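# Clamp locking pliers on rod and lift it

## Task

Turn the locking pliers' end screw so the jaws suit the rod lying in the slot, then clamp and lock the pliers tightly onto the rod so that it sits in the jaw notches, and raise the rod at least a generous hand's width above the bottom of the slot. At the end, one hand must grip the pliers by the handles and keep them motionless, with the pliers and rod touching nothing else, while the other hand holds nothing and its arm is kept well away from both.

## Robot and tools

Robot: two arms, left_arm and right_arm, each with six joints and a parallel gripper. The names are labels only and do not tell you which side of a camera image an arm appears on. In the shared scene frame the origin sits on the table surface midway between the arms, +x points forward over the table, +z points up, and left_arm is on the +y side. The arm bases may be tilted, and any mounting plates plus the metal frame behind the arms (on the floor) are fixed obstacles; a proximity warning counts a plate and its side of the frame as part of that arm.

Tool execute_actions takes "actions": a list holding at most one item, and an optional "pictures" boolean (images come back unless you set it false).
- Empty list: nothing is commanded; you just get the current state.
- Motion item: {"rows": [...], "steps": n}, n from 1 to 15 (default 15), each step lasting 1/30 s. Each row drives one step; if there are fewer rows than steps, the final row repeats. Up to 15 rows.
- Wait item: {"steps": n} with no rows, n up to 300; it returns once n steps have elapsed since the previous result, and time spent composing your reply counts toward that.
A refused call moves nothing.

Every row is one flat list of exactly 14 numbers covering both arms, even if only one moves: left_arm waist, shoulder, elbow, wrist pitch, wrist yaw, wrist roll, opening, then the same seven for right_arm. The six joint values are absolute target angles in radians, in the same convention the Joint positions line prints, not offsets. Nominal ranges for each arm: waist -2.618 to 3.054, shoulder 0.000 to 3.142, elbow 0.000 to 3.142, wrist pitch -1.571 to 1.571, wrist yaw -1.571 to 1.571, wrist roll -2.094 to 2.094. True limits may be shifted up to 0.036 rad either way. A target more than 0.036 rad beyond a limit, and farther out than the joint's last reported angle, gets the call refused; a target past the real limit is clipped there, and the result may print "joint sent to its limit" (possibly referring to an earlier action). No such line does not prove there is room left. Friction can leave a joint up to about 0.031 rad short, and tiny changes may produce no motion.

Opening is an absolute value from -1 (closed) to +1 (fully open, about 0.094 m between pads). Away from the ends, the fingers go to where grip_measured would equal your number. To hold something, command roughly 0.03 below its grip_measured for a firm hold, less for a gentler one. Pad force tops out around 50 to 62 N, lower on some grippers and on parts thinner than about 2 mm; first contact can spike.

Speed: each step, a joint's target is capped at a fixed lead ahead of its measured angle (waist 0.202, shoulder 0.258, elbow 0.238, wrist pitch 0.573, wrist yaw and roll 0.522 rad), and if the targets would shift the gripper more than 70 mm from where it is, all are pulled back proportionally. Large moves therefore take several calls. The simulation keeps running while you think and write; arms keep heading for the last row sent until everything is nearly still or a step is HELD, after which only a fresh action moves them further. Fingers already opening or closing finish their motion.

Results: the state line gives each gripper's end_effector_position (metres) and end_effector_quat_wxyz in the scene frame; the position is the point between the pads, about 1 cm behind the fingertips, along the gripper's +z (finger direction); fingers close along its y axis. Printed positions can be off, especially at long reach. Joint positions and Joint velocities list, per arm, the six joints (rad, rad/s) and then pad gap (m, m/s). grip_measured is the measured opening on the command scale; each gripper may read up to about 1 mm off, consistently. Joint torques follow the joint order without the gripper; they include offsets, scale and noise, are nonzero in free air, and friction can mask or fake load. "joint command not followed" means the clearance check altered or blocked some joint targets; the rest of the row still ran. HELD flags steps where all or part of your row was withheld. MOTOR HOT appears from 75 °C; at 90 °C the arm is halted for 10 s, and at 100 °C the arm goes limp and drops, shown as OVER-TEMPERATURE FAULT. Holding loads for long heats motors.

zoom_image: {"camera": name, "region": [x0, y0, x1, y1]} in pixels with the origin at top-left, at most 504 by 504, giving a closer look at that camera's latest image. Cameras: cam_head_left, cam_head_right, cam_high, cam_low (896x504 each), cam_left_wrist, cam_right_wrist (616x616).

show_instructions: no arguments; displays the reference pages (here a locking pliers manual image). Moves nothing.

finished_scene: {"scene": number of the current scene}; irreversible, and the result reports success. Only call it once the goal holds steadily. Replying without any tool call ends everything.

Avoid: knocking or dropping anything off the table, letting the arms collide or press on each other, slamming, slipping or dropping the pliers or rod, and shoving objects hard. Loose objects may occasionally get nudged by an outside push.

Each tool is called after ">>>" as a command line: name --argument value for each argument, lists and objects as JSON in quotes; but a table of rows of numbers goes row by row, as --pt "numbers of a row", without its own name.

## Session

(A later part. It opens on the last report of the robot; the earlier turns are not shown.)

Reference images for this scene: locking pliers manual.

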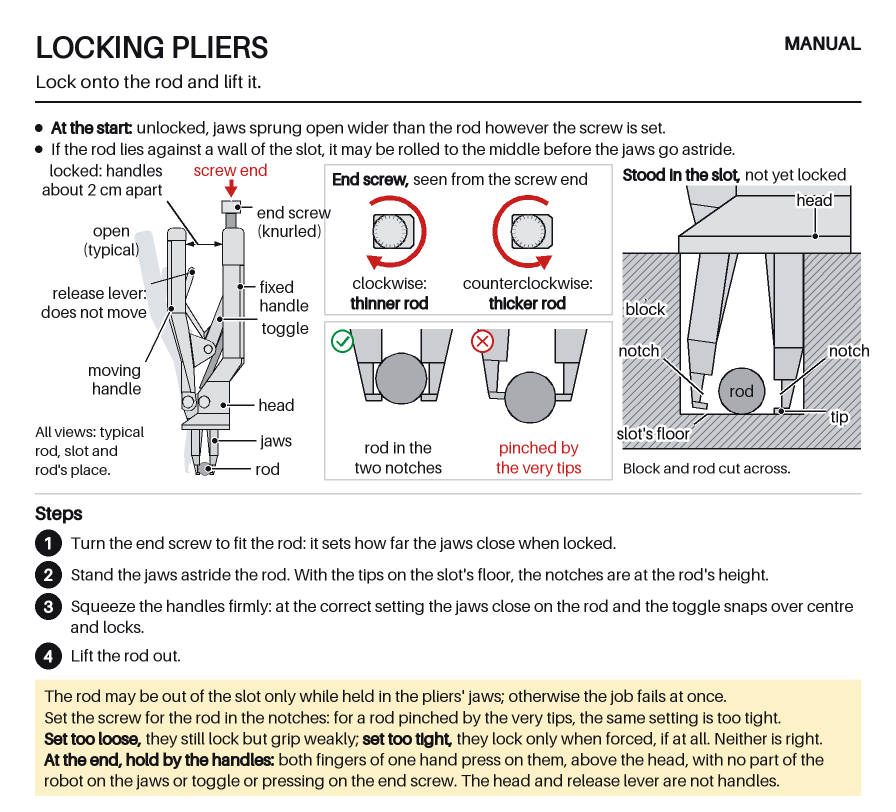

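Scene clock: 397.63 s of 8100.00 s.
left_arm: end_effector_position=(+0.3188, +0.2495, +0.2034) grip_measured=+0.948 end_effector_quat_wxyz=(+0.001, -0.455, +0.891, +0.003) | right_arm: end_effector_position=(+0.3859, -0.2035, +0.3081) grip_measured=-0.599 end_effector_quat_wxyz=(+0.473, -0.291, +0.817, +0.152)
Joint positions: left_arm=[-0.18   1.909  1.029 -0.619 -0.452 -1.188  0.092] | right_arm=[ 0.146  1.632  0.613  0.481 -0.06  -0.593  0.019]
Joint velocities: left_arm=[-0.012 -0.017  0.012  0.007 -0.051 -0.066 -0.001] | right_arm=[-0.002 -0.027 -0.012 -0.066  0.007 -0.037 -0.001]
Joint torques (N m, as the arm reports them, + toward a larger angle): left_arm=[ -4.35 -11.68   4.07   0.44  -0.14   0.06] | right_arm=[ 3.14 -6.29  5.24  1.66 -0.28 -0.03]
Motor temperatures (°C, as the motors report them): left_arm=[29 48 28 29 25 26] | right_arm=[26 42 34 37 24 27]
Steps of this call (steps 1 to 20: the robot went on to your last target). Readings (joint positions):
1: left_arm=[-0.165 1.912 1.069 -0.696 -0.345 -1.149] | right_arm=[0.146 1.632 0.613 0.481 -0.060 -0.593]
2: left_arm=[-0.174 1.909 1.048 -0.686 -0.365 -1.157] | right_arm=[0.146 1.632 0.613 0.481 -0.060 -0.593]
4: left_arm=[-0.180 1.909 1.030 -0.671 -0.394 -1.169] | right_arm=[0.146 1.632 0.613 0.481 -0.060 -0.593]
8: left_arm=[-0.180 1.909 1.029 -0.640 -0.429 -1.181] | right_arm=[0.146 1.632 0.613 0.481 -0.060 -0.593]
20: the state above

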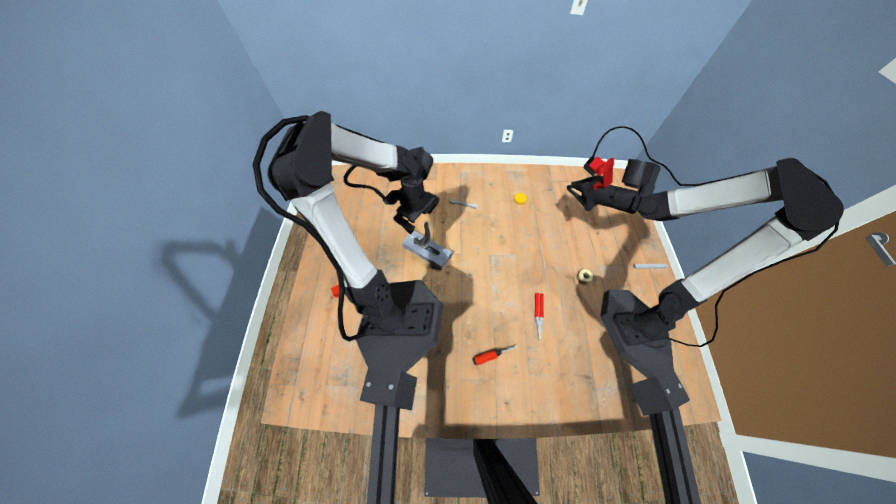

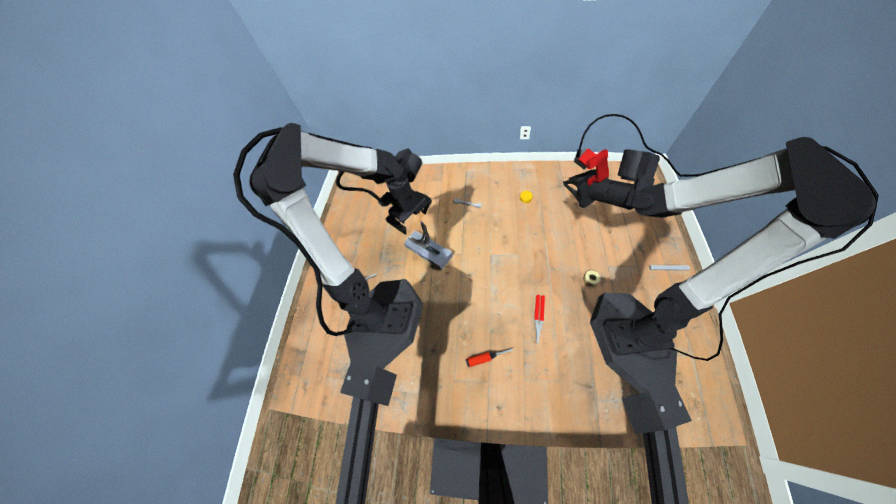

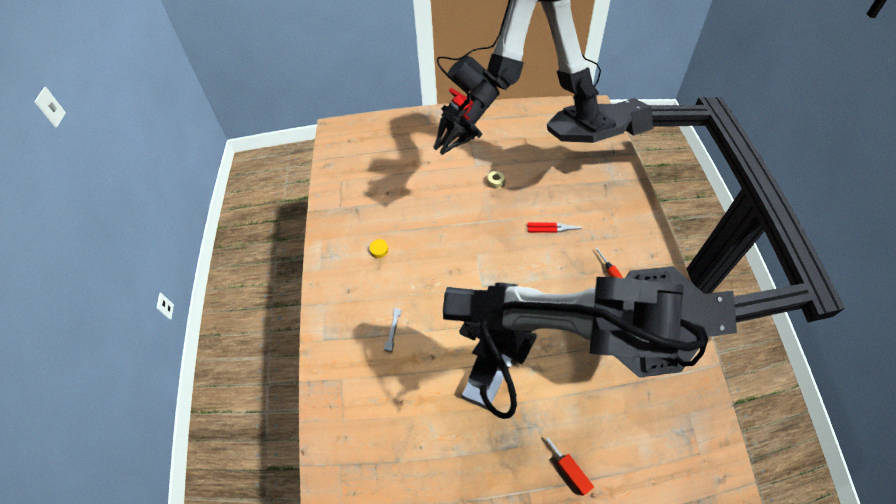

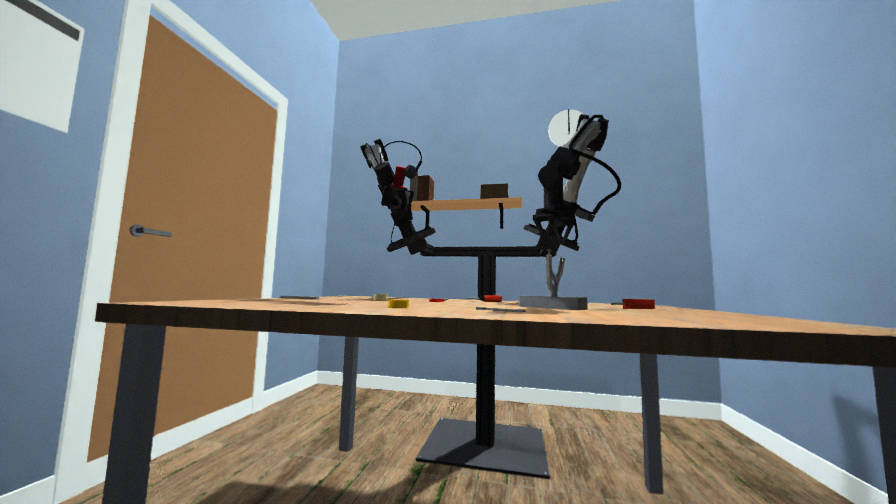

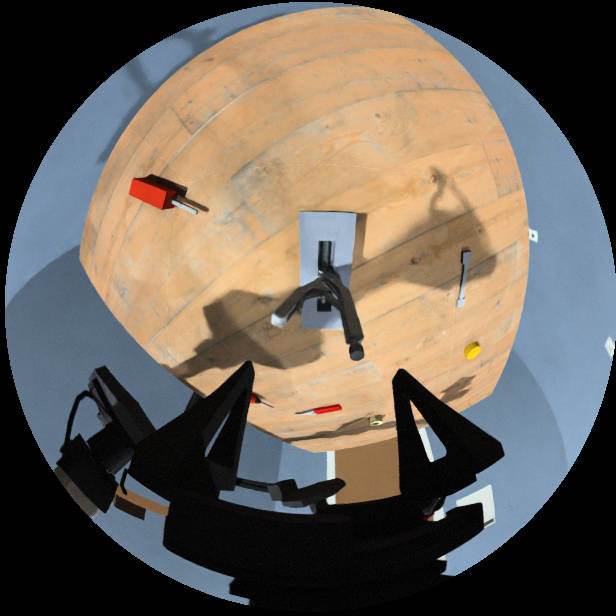

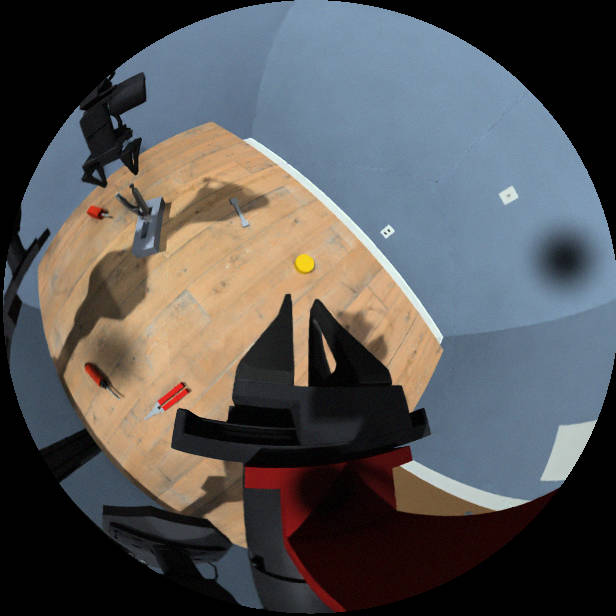

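>>> execute_actions --actions '[{"rows":[[-0.17,1.89,1.0,-0.595,-0.45,-1.18,1.0,0.15,1.64,0.6,0.455,-0.05,-0.6,-0.6],[-0.16,1.885,0.98,-0.58,-0.445,-1.175,1.0,0.15,1.64,0.6,0.455,-0.05,-0.6,-0.6],[-0.155,1.89,0.965,-0.56,-0.44,-1.17,1.0,0.15,1.64,0.6,0.455,-0.05,-0.6,-0.6],[-0.148,1.91,0.96,-0.54,-0.44,-1.16,1.0,0.15,1.64,0.6,0.455,-0.05,-0.6,-0.6],[-0.141,1.925,0.955,-0.52,-0.44,-1.155,1.0,0.15,1.64,0.6,0.455,-0.05,-0.6,-0.6],[-0.134,1.938,0.95,-0.5,-0.438,-1.148,1.0,0.15,1.64,0.6,0.455,-0.05,-0.6,-0.6],[-0.127,1.951,0.946,-0.48,-0.436,-1.14,1.0,0.15,1.64,0.6,0.455,-0.05,-0.6,-0.6],[-0.12,1.964,0.942,-0.46,-0.435,-1.132,1.0,0.15,1.64,0.6,0.455,-0.05,-0.6,-0.6],[-0.112,1.978,0.938,-0.44,-0.434,-1.125,1.0,0.15,1.64,0.6,0.455,-0.05,-0.6,-0.6],[-0.103,1.992,0.934,-0.426,-0.434,-1.118,1.0,0.15,1.64,0.6,0.455,-0.05,-0.6,-0.6]],"steps":15}]' --pictures false

>>> execute_actions --actions '[{"steps":10}]'

>>> zoom_image --camera "cam_left_wrist" --region '[200, 220, 460, 480]'

Scene clock: 412.53 s of 8100.00 s.
left_arm: end_effector_position=(+0.3059, +0.2556, +0.1632) grip_measured=+1.000 end_effector_quat_wxyz=(-0.009, -0.458, +0.889, +0.010) | right_arm: end_effector_position=(+0.3859, -0.2035, +0.3081) grip_measured=-0.599 end_effector_quat_wxyz=(+0.473, -0.291, +0.817, +0.152)
Joint positions: left_arm=[-0.115  1.981  0.95  -0.462 -0.446 -1.133  0.094] | right_arm=[ 0.146  1.632  0.613  0.481 -0.06  -0.593  0.019]
Joint velocities: left_arm=[ 0.017 -0.007 -0.007  0.066  0.007  0.037  0.   ] | right_arm=[-0.002 -0.002  0.002  0.007  0.022  0.007 -0.001]
Joint torques (N m, as the arm reports them, + toward a larger angle): left_arm=[-3.23 -9.55  2.99  0.47  0.03  0.17] | right_arm=[ 3.18 -6.08  5.21  1.62 -0.26  0.02]
Motor temperatures (°C, as the motors report them): left_arm=[29 47 28 28 25 26] | right_arm=[26 41 34 37 24 27]
Steps of this call (steps 1 to 15: the robot went on to your last target; steps 16 to 432: nothing new was sent; steps 433 to 447: all 15 steps of this action). Readings (joint positions):
433: left_arm=[-0.180 1.908 1.028 -0.615 -0.453 -1.188] | right_arm=[0.146 1.632 0.613 0.481 -0.060 -0.593]
434: left_arm=[-0.180 1.904 1.022 -0.609 -0.453 -1.187] | right_arm=[0.146 1.632 0.613 0.481 -0.060 -0.593]
436: left_arm=[-0.176 1.898 1.002 -0.590 -0.453 -1.182] | right_arm=[0.146 1.632 0.613 0.481 -0.060 -0.593]
440: left_arm=[-0.149 1.921 0.972 -0.539 -0.450 -1.163] | right_arm=[0.146 1.632 0.613 0.481 -0.060 -0.593]
447: the state above

Scene clock: 412.87 s of 8100.00 s.
left_arm: end_effector_position=(+0.3112, +0.2545, +0.1631) grip_measured=+1.000 end_effector_quat_wxyz=(-0.000, -0.459, +0.889, +0.004) | right_arm: end_effector_position=(+0.3859, -0.2035, +0.3081) grip_measured=-0.599 end_effector_quat_wxyz=(+0.473, -0.291, +0.817, +0.152)
Joint positions: left_arm=[-0.115  1.981  0.95  -0.438 -0.445 -1.125  0.094] | right_arm=[ 0.146  1.632  0.613  0.481 -0.06  -0.593  0.019]
Joint velocities: left_arm=[ 0.007 -0.012  0.007 -0.022  0.066 -0.007  0.   ] | right_arm=[ 0.012 -0.002 -0.017 -0.037 -0.081 -0.022  0.   ]
Joint torques (N m, as the arm reports them, + toward a larger angle): left_arm=[-3.27 -9.66  3.05  0.44  0.06  0.15] | right_arm=[ 3.22 -6.31  5.23  1.63 -0.25 -0.03]
Motor temperatures (°C, as the motors report them): left_arm=[29 47 28 28 25 26] | right_arm=[26 41 34 37 24 27]
Steps of this call (steps 1 to 10: the robot went on to your last target). Readings (joint positions):
1: left_arm=[-0.115 1.981 0.950 -0.458 -0.445 -1.132] | right_arm=[0.146 1.632 0.613 0.481 -0.060 -0.593]
2: left_arm=[-0.115 1.981 0.950 -0.452 -0.445 -1.130] | right_arm=[0.146 1.632 0.613 0.481 -0.060 -0.593]
4: left_arm=[-0.115 1.981 0.950 -0.446 -0.445 -1.128] | right_arm=[0.146 1.632 0.613 0.481 -0.060 -0.593]
8: left_arm=[-0.115 1.981 0.950 -0.440 -0.445 -1.126] | right_arm=[0.146 1.632 0.613 0.481 -0.060 -0.593]
10: the state above

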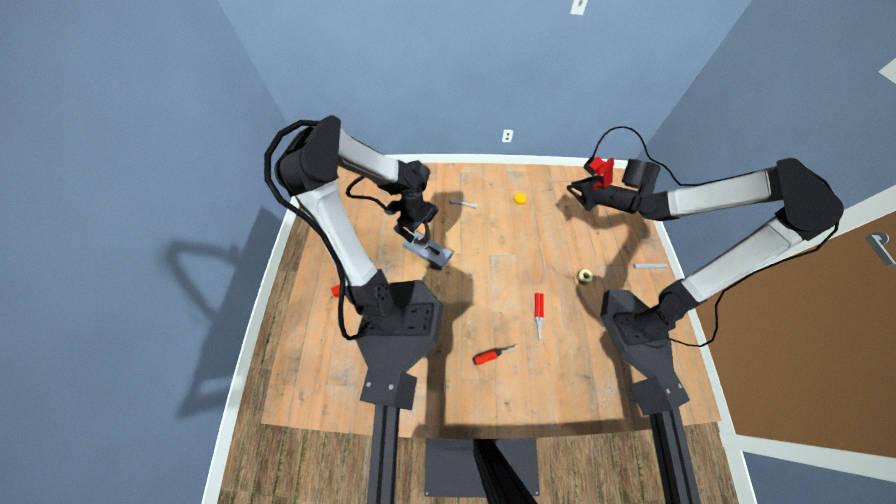

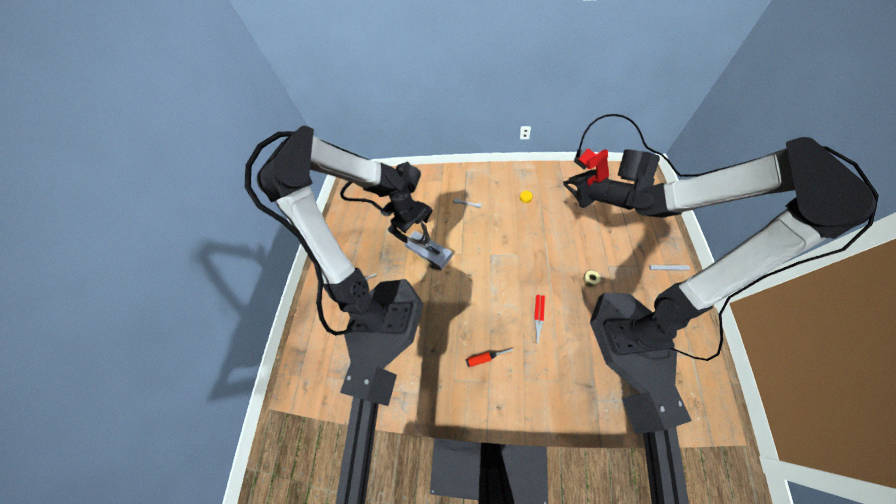

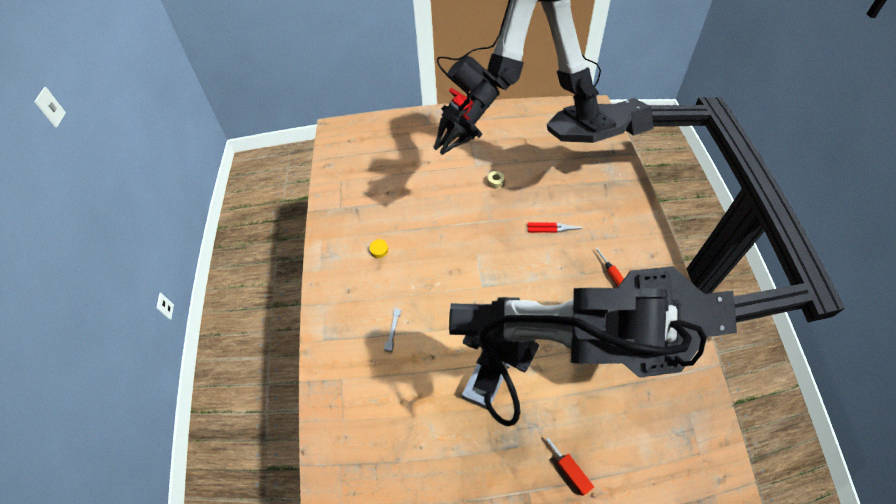

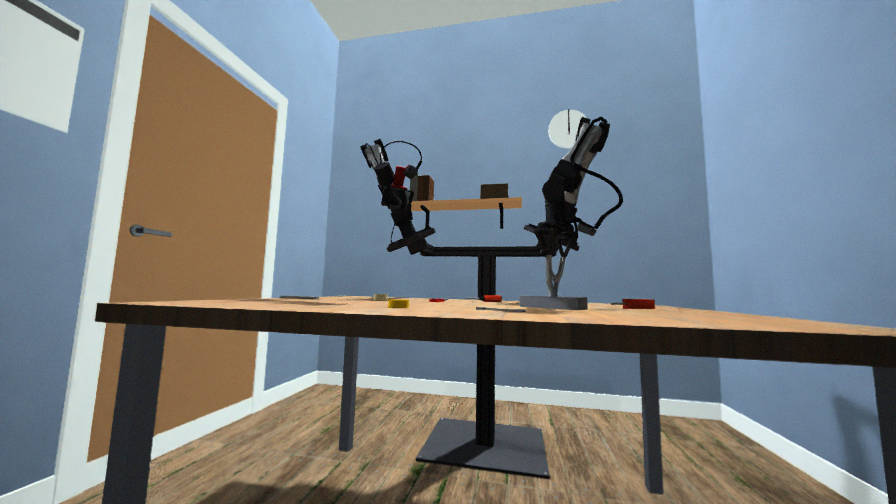

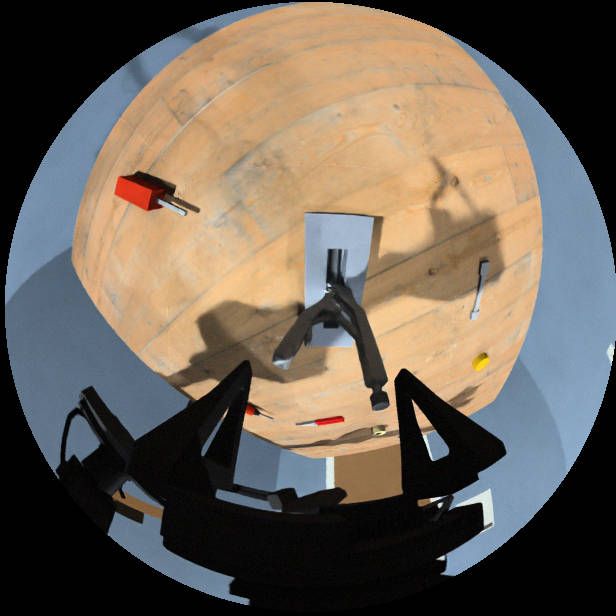

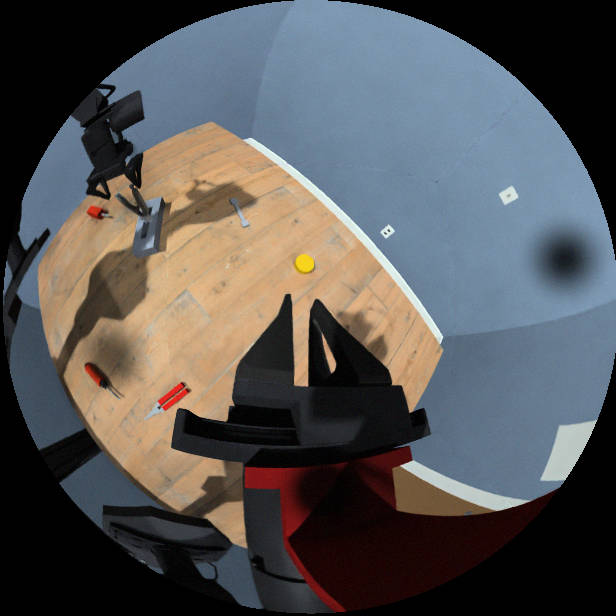

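Region (200, 220, 460, 480) of cam_left_wrist's 616x616 image, scaled by 1.938, with more detail than that image has.

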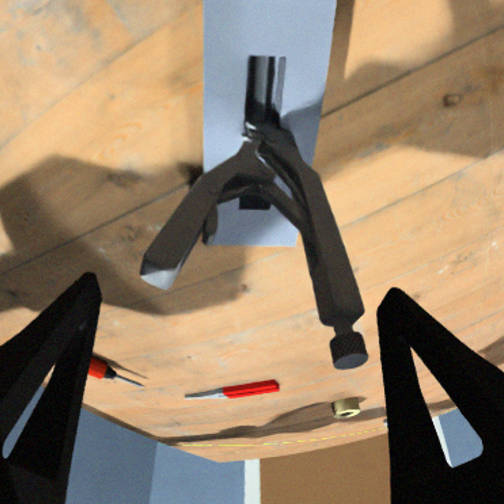

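>>> execute_actions --actions '[{"rows":[[-0.1,2.0,0.96,-0.4,-0.434,-1.115,1.0,0.15,1.64,0.6,0.455,-0.05,-0.6,-0.6],[-0.097,2.01,0.965,-0.38,-0.434,-1.11,0.95,0.15,1.64,0.6,0.455,-0.05,-0.6,-0.6],[-0.093,2.02,0.97,-0.365,-0.432,-1.105,0.95,0.15,1.64,0.6,0.455,-0.05,-0.6,-0.6],[-0.089,2.032,0.972,-0.358,-0.432,-1.1,0.95,0.15,1.64,0.6,0.455,-0.05,-0.6,-0.6],[-0.085,2.043,0.972,-0.358,-0.432,-1.098,0.95,0.15,1.64,0.6,0.455,-0.05,-0.6,-0.6],[-0.081,2.053,0.972,-0.358,-0.432,-1.098,0.95,0.15,1.64,0.6,0.455,-0.05,-0.6,-0.6],[-0.081,2.053,0.972,-0.358,-0.432,-1.098,0.9,0.15,1.64,0.6,0.455,-0.05,-0.6,-0.6],[-0.081,2.053,0.972,-0.358,-0.432,-1.098,0.85,0.15,1.64,0.6,0.455,-0.05,-0.6,-0.6],[-0.081,2.053,0.972,-0.358,-0.432,-1.098,0.8,0.15,1.64,0.6,0.455,-0.05,-0.6,-0.6],[-0.081,2.053,0.972,-0.358,-0.432,-1.098,0.75,0.15,1.64,0.6,0.455,-0.05,-0.6,-0.6]],"steps":15}]'

>>> zoom_image --camera "cam_left_wrist" --region '[200, 220, 460, 480]'

Scene clock: 422.90 s of 8100.00 s.
left_arm: end_effector_position=(+0.3162, +0.2528, +0.1463) grip_measured=+0.752 end_effector_quat_wxyz=(+0.002, -0.461, +0.887, +0.002) | right_arm: end_effector_position=(+0.3858, -0.2035, +0.3080) grip_measured=-0.599 end_effector_quat_wxyz=(+0.473, -0.291, +0.818, +0.152)
Joint positions: left_arm=[-0.094  2.039  0.958 -0.372 -0.443 -1.106  0.082] | right_arm=[ 0.146  1.632  0.613  0.48  -0.06  -0.593  0.019]
Joint velocities: left_arm=[ 0.002 -0.002 -0.012 -0.066 -0.022 -0.066  0.001] | right_arm=[-0.007 -0.002 -0.002  0.007  0.007  0.022 -0.   ]
Joint torques (N m, as the arm reports them, + toward a larger angle): left_arm=[-3.26 -9.69  5.52  0.48  0.04  0.17] | right_arm=[ 3.31 -6.32  5.11  1.64 -0.24 -0.01]
Motor temperatures (°C, as the motors report them): left_arm=[28 45 27 28 24 26] | right_arm=[26 41 34 37 24 27]
Steps of this call (steps 1 to 30: the robot went on to your last target; steps 31 to 286: nothing new was sent; steps 287 to 301: all 15 steps of this action). Readings (joint positions):
287: left_arm=[-0.115 1.981 0.950 -0.434 -0.445 -1.124] | right_arm=[0.146 1.632 0.613 0.480 -0.060 -0.593]
288: left_arm=[-0.115 1.983 0.950 -0.428 -0.445 -1.123] | right_arm=[0.146 1.632 0.613 0.480 -0.060 -0.593]
290: left_arm=[-0.112 1.992 0.952 -0.408 -0.444 -1.118] | right_arm=[0.146 1.632 0.613 0.480 -0.060 -0.593]
294: left_arm=[-0.099 2.030 0.958 -0.380 -0.444 -1.110] | right_arm=[0.146 1.632 0.613 0.480 -0.060 -0.593]
301: the state above

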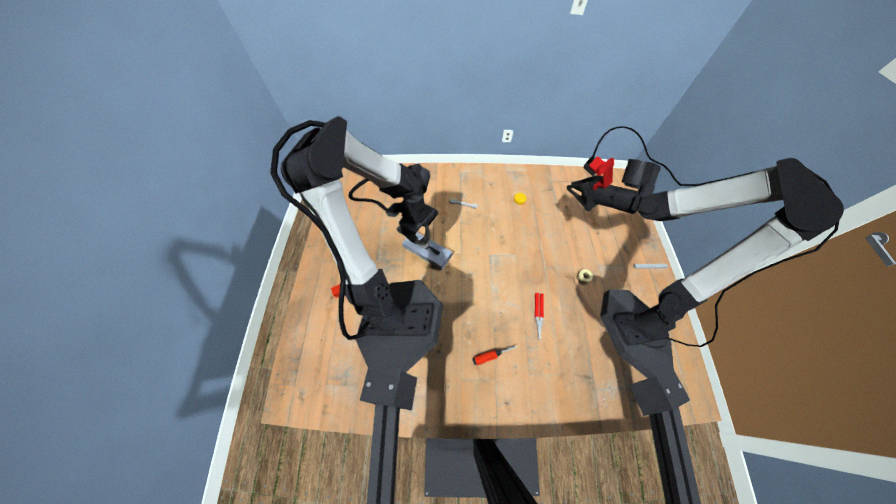

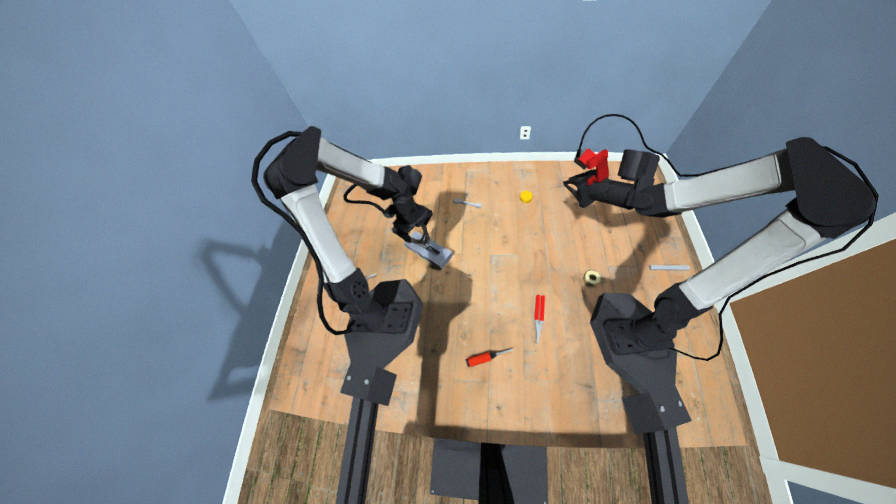

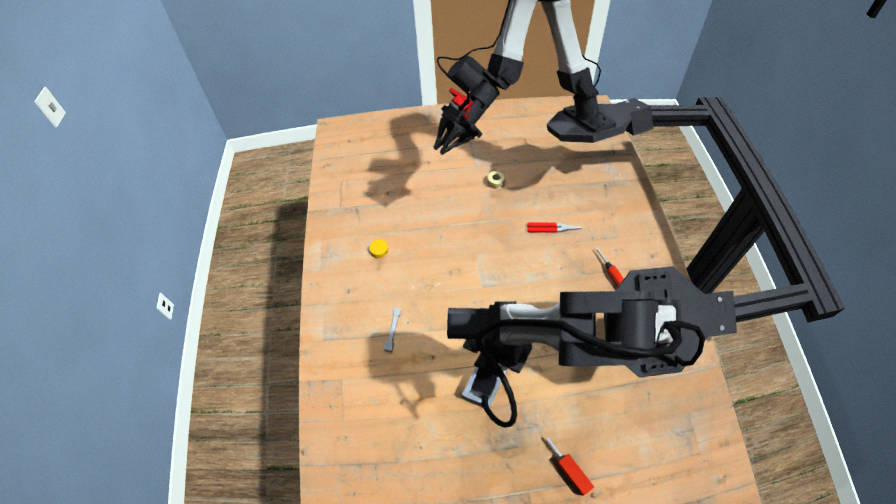

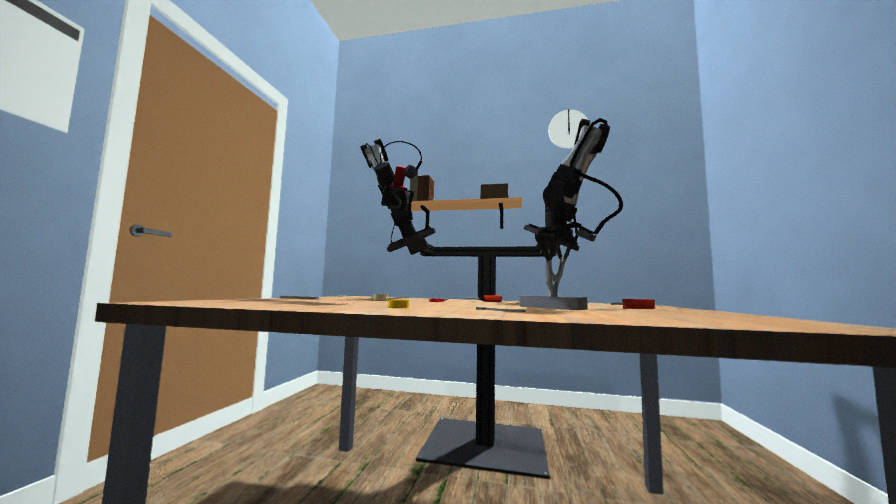

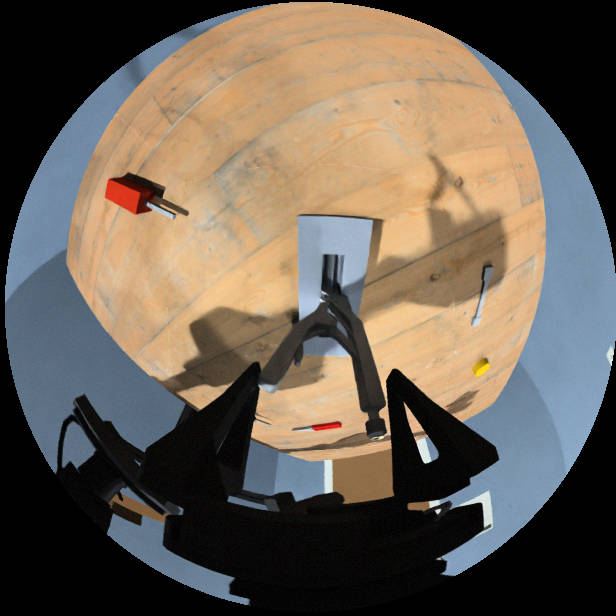

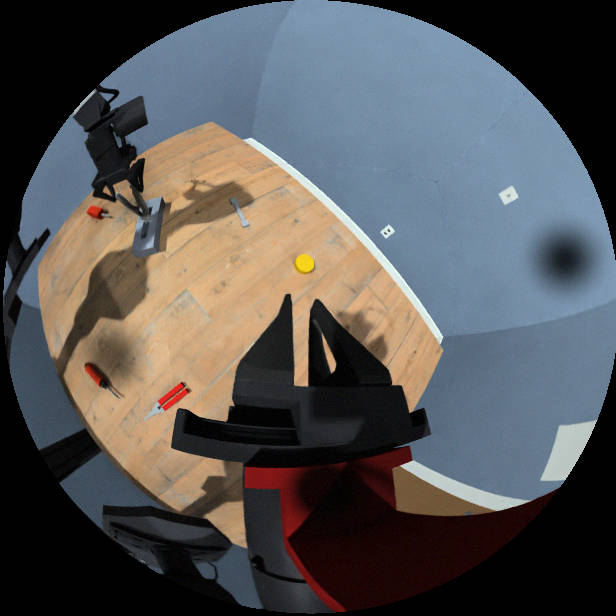

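Region (200, 220, 460, 480) of cam_left_wrist's 616x616 image, scaled by 1.938, with more detail than that image has.

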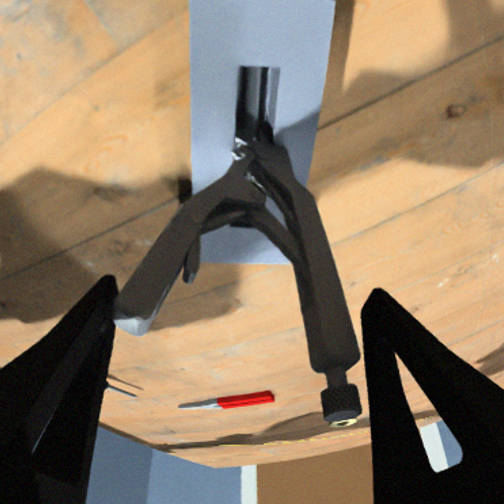

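Close gradually, testing lag.

>>> execute_actions --actions '[{"rows":[[-0.081,2.053,0.972,-0.358,-0.432,-1.098,0.73,0.15,1.64,0.6,0.455,-0.05,-0.6,-0.6],[-0.081,2.053,0.972,-0.358,-0.432,-1.098,0.71,0.15,1.64,0.6,0.455,-0.05,-0.6,-0.6],[-0.081,2.053,0.972,-0.358,-0.432,-1.098,0.69,0.15,1.64,0.6,0.455,-0.05,-0.6,-0.6],[-0.081,2.053,0.972,-0.358,-0.432,-1.098,0.67,0.15,1.64,0.6,0.455,-0.05,-0.6,-0.6],[-0.081,2.053,0.972,-0.358,-0.432,-1.098,0.65,0.15,1.64,0.6,0.455,-0.05,-0.6,-0.6],[-0.081,2.053,0.972,-0.358,-0.432,-1.098,0.63,0.15,1.64,0.6,0.455,-0.05,-0.6,-0.6],[-0.081,2.053,0.972,-0.358,-0.432,-1.098,0.61,0.15,1.64,0.6,0.455,-0.05,-0.6,-0.6],[-0.081,2.053,0.972,-0.358,-0.432,-1.098,0.59,0.15,1.64,0.6,0.455,-0.05,-0.6,-0.6],[-0.081,2.053,0.972,-0.358,-0.432,-1.098,0.57,0.15,1.64,0.6,0.455,-0.05,-0.6,-0.6],[-0.081,2.053,0.972,-0.358,-0.432,-1.098,0.55,0.15,1.64,0.6,0.455,-0.05,-0.6,-0.6],[-0.081,2.053,0.972,-0.358,-0.432,-1.098,0.53,0.15,1.64,0.6,0.455,-0.05,-0.6,-0.6],[-0.081,2.053,0.972,-0.358,-0.432,-1.098,0.51,0.15,1.64,0.6,0.455,-0.05,-0.6,-0.6]],"steps":15}]' --pictures false

>>> execute_actions --actions '[{"rows":[[-0.081,2.053,0.972,-0.358,-0.432,-1.098,0.495,0.15,1.64,0.6,0.455,-0.05,-0.6,-0.6],[-0.081,2.053,0.972,-0.358,-0.432,-1.098,0.48,0.15,1.64,0.6,0.455,-0.05,-0.6,-0.6],[-0.081,2.053,0.972,-0.358,-0.432,-1.098,0.465,0.15,1.64,0.6,0.455,-0.05,-0.6,-0.6],[-0.081,2.053,0.972,-0.358,-0.432,-1.098,0.45,0.15,1.64,0.6,0.455,-0.05,-0.6,-0.6]],"steps":8}]' --pictures false

>>> execute_actions --actions '[{"rows":[[-0.081,2.053,0.972,-0.358,-0.432,-1.098,0.435,0.15,1.64,0.6,0.455,-0.05,-0.6,-0.6],[-0.081,2.053,0.972,-0.358,-0.432,-1.098,0.42,0.15,1.64,0.6,0.455,-0.05,-0.6,-0.6],[-0.081,2.053,0.972,-0.358,-0.432,-1.098,0.405,0.15,1.64,0.6,0.455,-0.05,-0.6,-0.6],[-0.081,2.053,0.972,-0.358,-0.432,-1.098,0.39,0.15,1.64,0.6,0.455,-0.05,-0.6,-0.6]],"steps":8}]'

Scene clock: 437.00 s of 8100.00 s.
left_arm: end_effector_position=(+0.3175, +0.2530, +0.1468) grip_measured=+0.521 end_effector_quat_wxyz=(+0.004, -0.461, +0.887, +0.001) | right_arm: end_effector_position=(+0.3858, -0.2035, +0.3080) grip_measured=-0.599 end_effector_quat_wxyz=(+0.473, -0.291, +0.818, +0.152)
Joint positions: left_arm=[-0.094  2.038  0.958 -0.369 -0.444 -1.104  0.071] | right_arm=[ 0.146  1.632  0.613  0.48  -0.06  -0.593  0.019]
Joint velocities: left_arm=[ 0.007 -0.007  0.002  0.007 -0.051  0.007  0.   ] | right_arm=[-0.002 -0.012  0.007  0.066 -0.022  0.022 -0.001]
Joint torques (N m, as the arm reports them, + toward a larger angle): left_arm=[-3.24 -9.53  5.46  0.46  0.04  0.17] | right_arm=[ 3.15 -6.2   5.27  1.65 -0.24 -0.01]
Motor temperatures (°C, as the motors report them): left_arm=[28 44 28 28 24 26] | right_arm=[26 41 34 37 24 27]
Steps of this call (steps 1 to 15: the robot went on to your last target; steps 16 to 408: nothing new was sent; steps 409 to 423: all 15 steps of this action). Readings (joint positions):
409: left_arm=[-0.094 2.039 0.958 -0.368 -0.443 -1.104] | right_arm=[0.146 1.632 0.613 0.480 -0.060 -0.593]
410: left_arm=[-0.094 2.039 0.958 -0.368 -0.443 -1.104] | right_arm=[0.146 1.632 0.613 0.480 -0.060 -0.593]
412: left_arm=[-0.094 2.039 0.958 -0.368 -0.443 -1.104] | right_arm=[0.146 1.632 0.613 0.480 -0.060 -0.593]
416: left_arm=[-0.094 2.039 0.958 -0.368 -0.443 -1.104] | right_arm=[0.146 1.632 0.613 0.480 -0.060 -0.593]
423: the state above

Scene clock: 437.27 s of 8100.00 s.
left_arm: end_effector_position=(+0.3179, +0.2531, +0.1471) grip_measured=+0.473 end_effector_quat_wxyz=(+0.005, -0.462, +0.887, +0.001) | right_arm: end_effector_position=(+0.3858, -0.2035, +0.3080) grip_measured=-0.599 end_effector_quat_wxyz=(+0.473, -0.291, +0.818, +0.152)
Joint positions: left_arm=[-0.094  2.038  0.96  -0.371 -0.444 -1.106  0.069] | right_arm=[ 0.146  1.632  0.613  0.48  -0.06  -0.593  0.019]
Joint velocities: left_arm=[ 0.007 -0.022  0.007 -0.007 -0.007  0.007  0.   ] | right_arm=[-0.007  0.007 -0.012 -0.022 -0.051  0.007  0.   ]
Joint torques (N m, as the arm reports them, + toward a larger angle): left_arm=[-3.27 -9.53  5.32  0.5   0.07  0.15] | right_arm=[ 3.14 -6.25  5.16  1.63 -0.23 -0.01]
Motor temperatures (°C, as the motors report them): left_arm=[28 44 28 28 24 26] | right_arm=[26 41 34 37 24 27]
Steps of this call (steps 1 to 8: all 8 steps of this action). Readings (joint positions):
1: left_arm=[-0.094 2.038 0.958 -0.369 -0.444 -1.104] | right_arm=[0.146 1.632 0.613 0.480 -0.060 -0.593]
2: left_arm=[-0.094 2.038 0.958 -0.369 -0.444 -1.104] | right_arm=[0.146 1.632 0.613 0.480 -0.060 -0.593]
4: left_arm=[-0.094 2.038 0.959 -0.369 -0.444 -1.105] | right_arm=[0.146 1.632 0.613 0.480 -0.060 -0.593]
8: the state above

Scene clock: 437.53 s of 8100.00 s.
left_arm: end_effector_position=(+0.3179, +0.2531, +0.1471) grip_measured=+0.473 end_effector_quat_wxyz=(+0.005, -0.462, +0.887, +0.001) | right_arm: end_effector_position=(+0.3858, -0.2035, +0.3080) grip_measured=-0.599 end_effector_quat_wxyz=(+0.473, -0.291, +0.818, +0.152)
Joint positions: left_arm=[-0.094  2.038  0.96  -0.371 -0.444 -1.106  0.069] | right_arm=[ 0.146  1.632  0.613  0.48  -0.06  -0.593  0.019]
Joint velocities: left_arm=[-0.007  0.002 -0.002 -0.051 -0.051 -0.037  0.   ] | right_arm=[-0.002 -0.017  0.017  0.007  0.037 -0.037  0.001]
Joint torques (N m, as the arm reports them, + toward a larger angle): left_arm=[-3.27 -9.55  5.33  0.5   0.06  0.19] | right_arm=[ 3.09 -6.13  5.32  1.66 -0.23  0.05]
Motor temperatures (°C, as the motors report them): left_arm=[28 44 28 28 24 26] | right_arm=[26 41 34 37 24 27]
Steps of this call (steps 1 to 8: all 8 steps of this action). Readings (joint positions):
1: left_arm=[-0.094 2.038 0.960 -0.371 -0.444 -1.106] | right_arm=[0.146 1.632 0.613 0.480 -0.060 -0.593]
2: left_arm=[-0.094 2.038 0.960 -0.371 -0.444 -1.106] | right_arm=[0.146 1.632 0.613 0.480 -0.060 -0.593]
4: left_arm=[-0.094 2.038 0.960 -0.371 -0.444 -1.106] | right_arm=[0.146 1.632 0.613 0.480 -0.060 -0.593]
8: the state above

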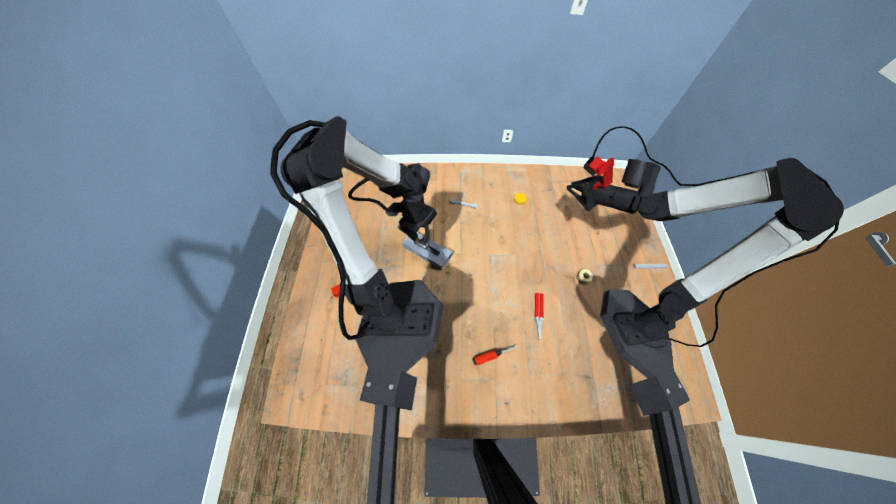

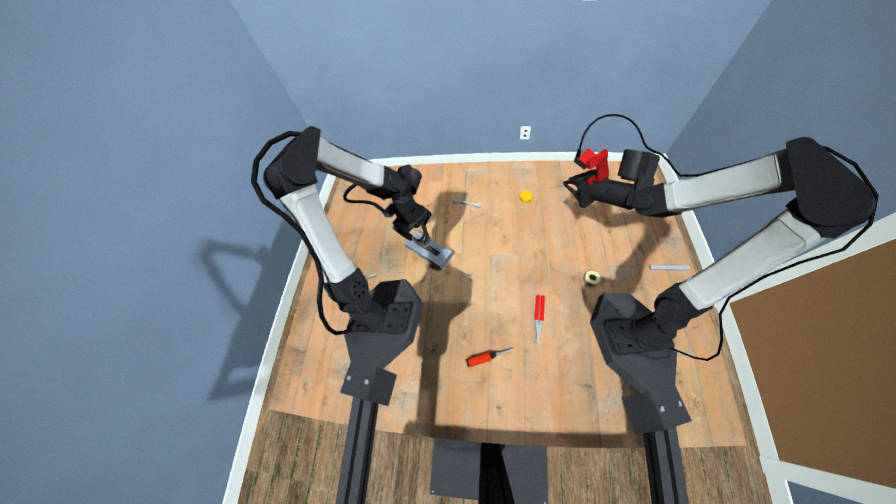

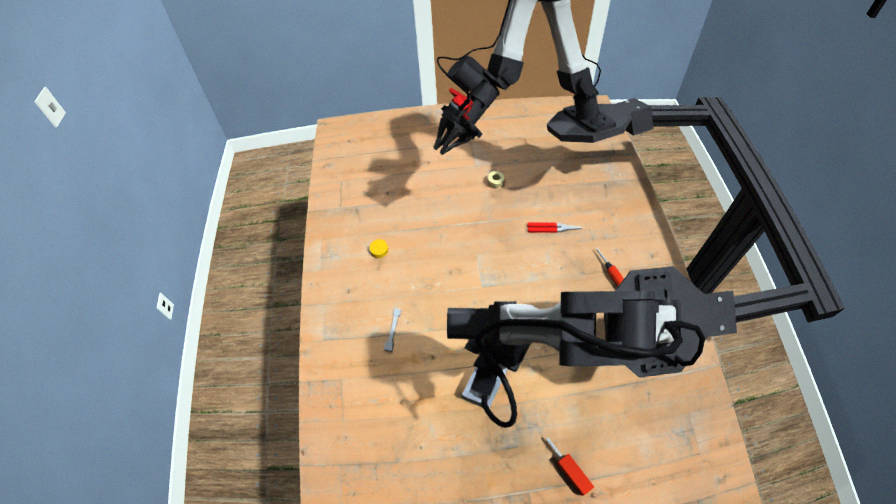

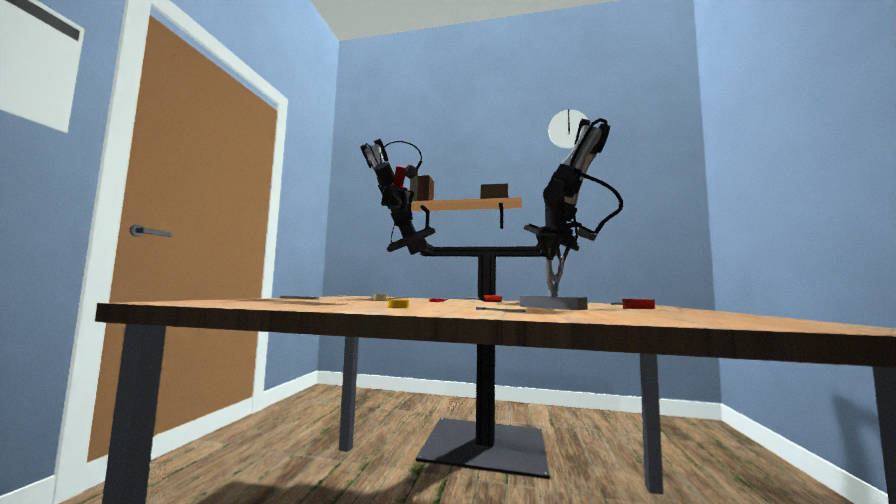

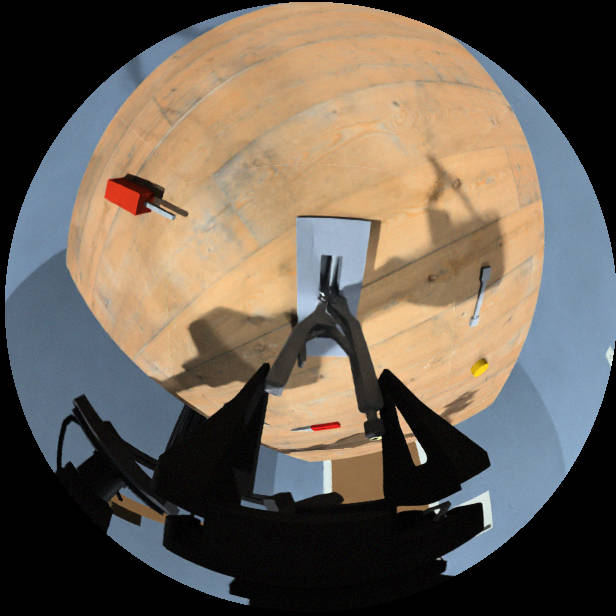

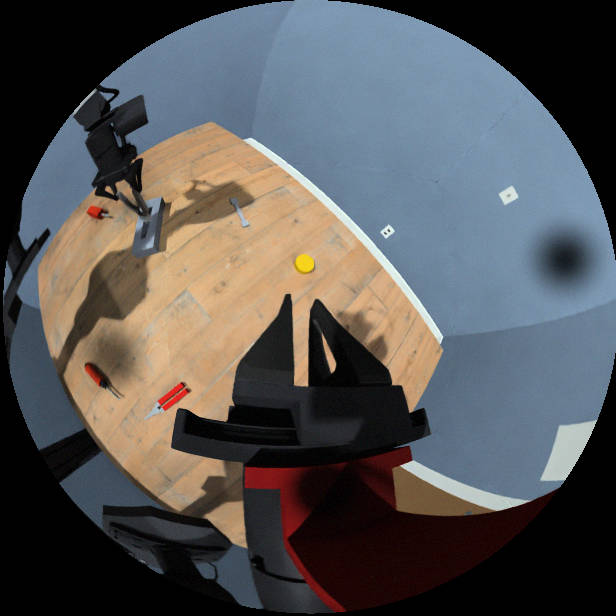

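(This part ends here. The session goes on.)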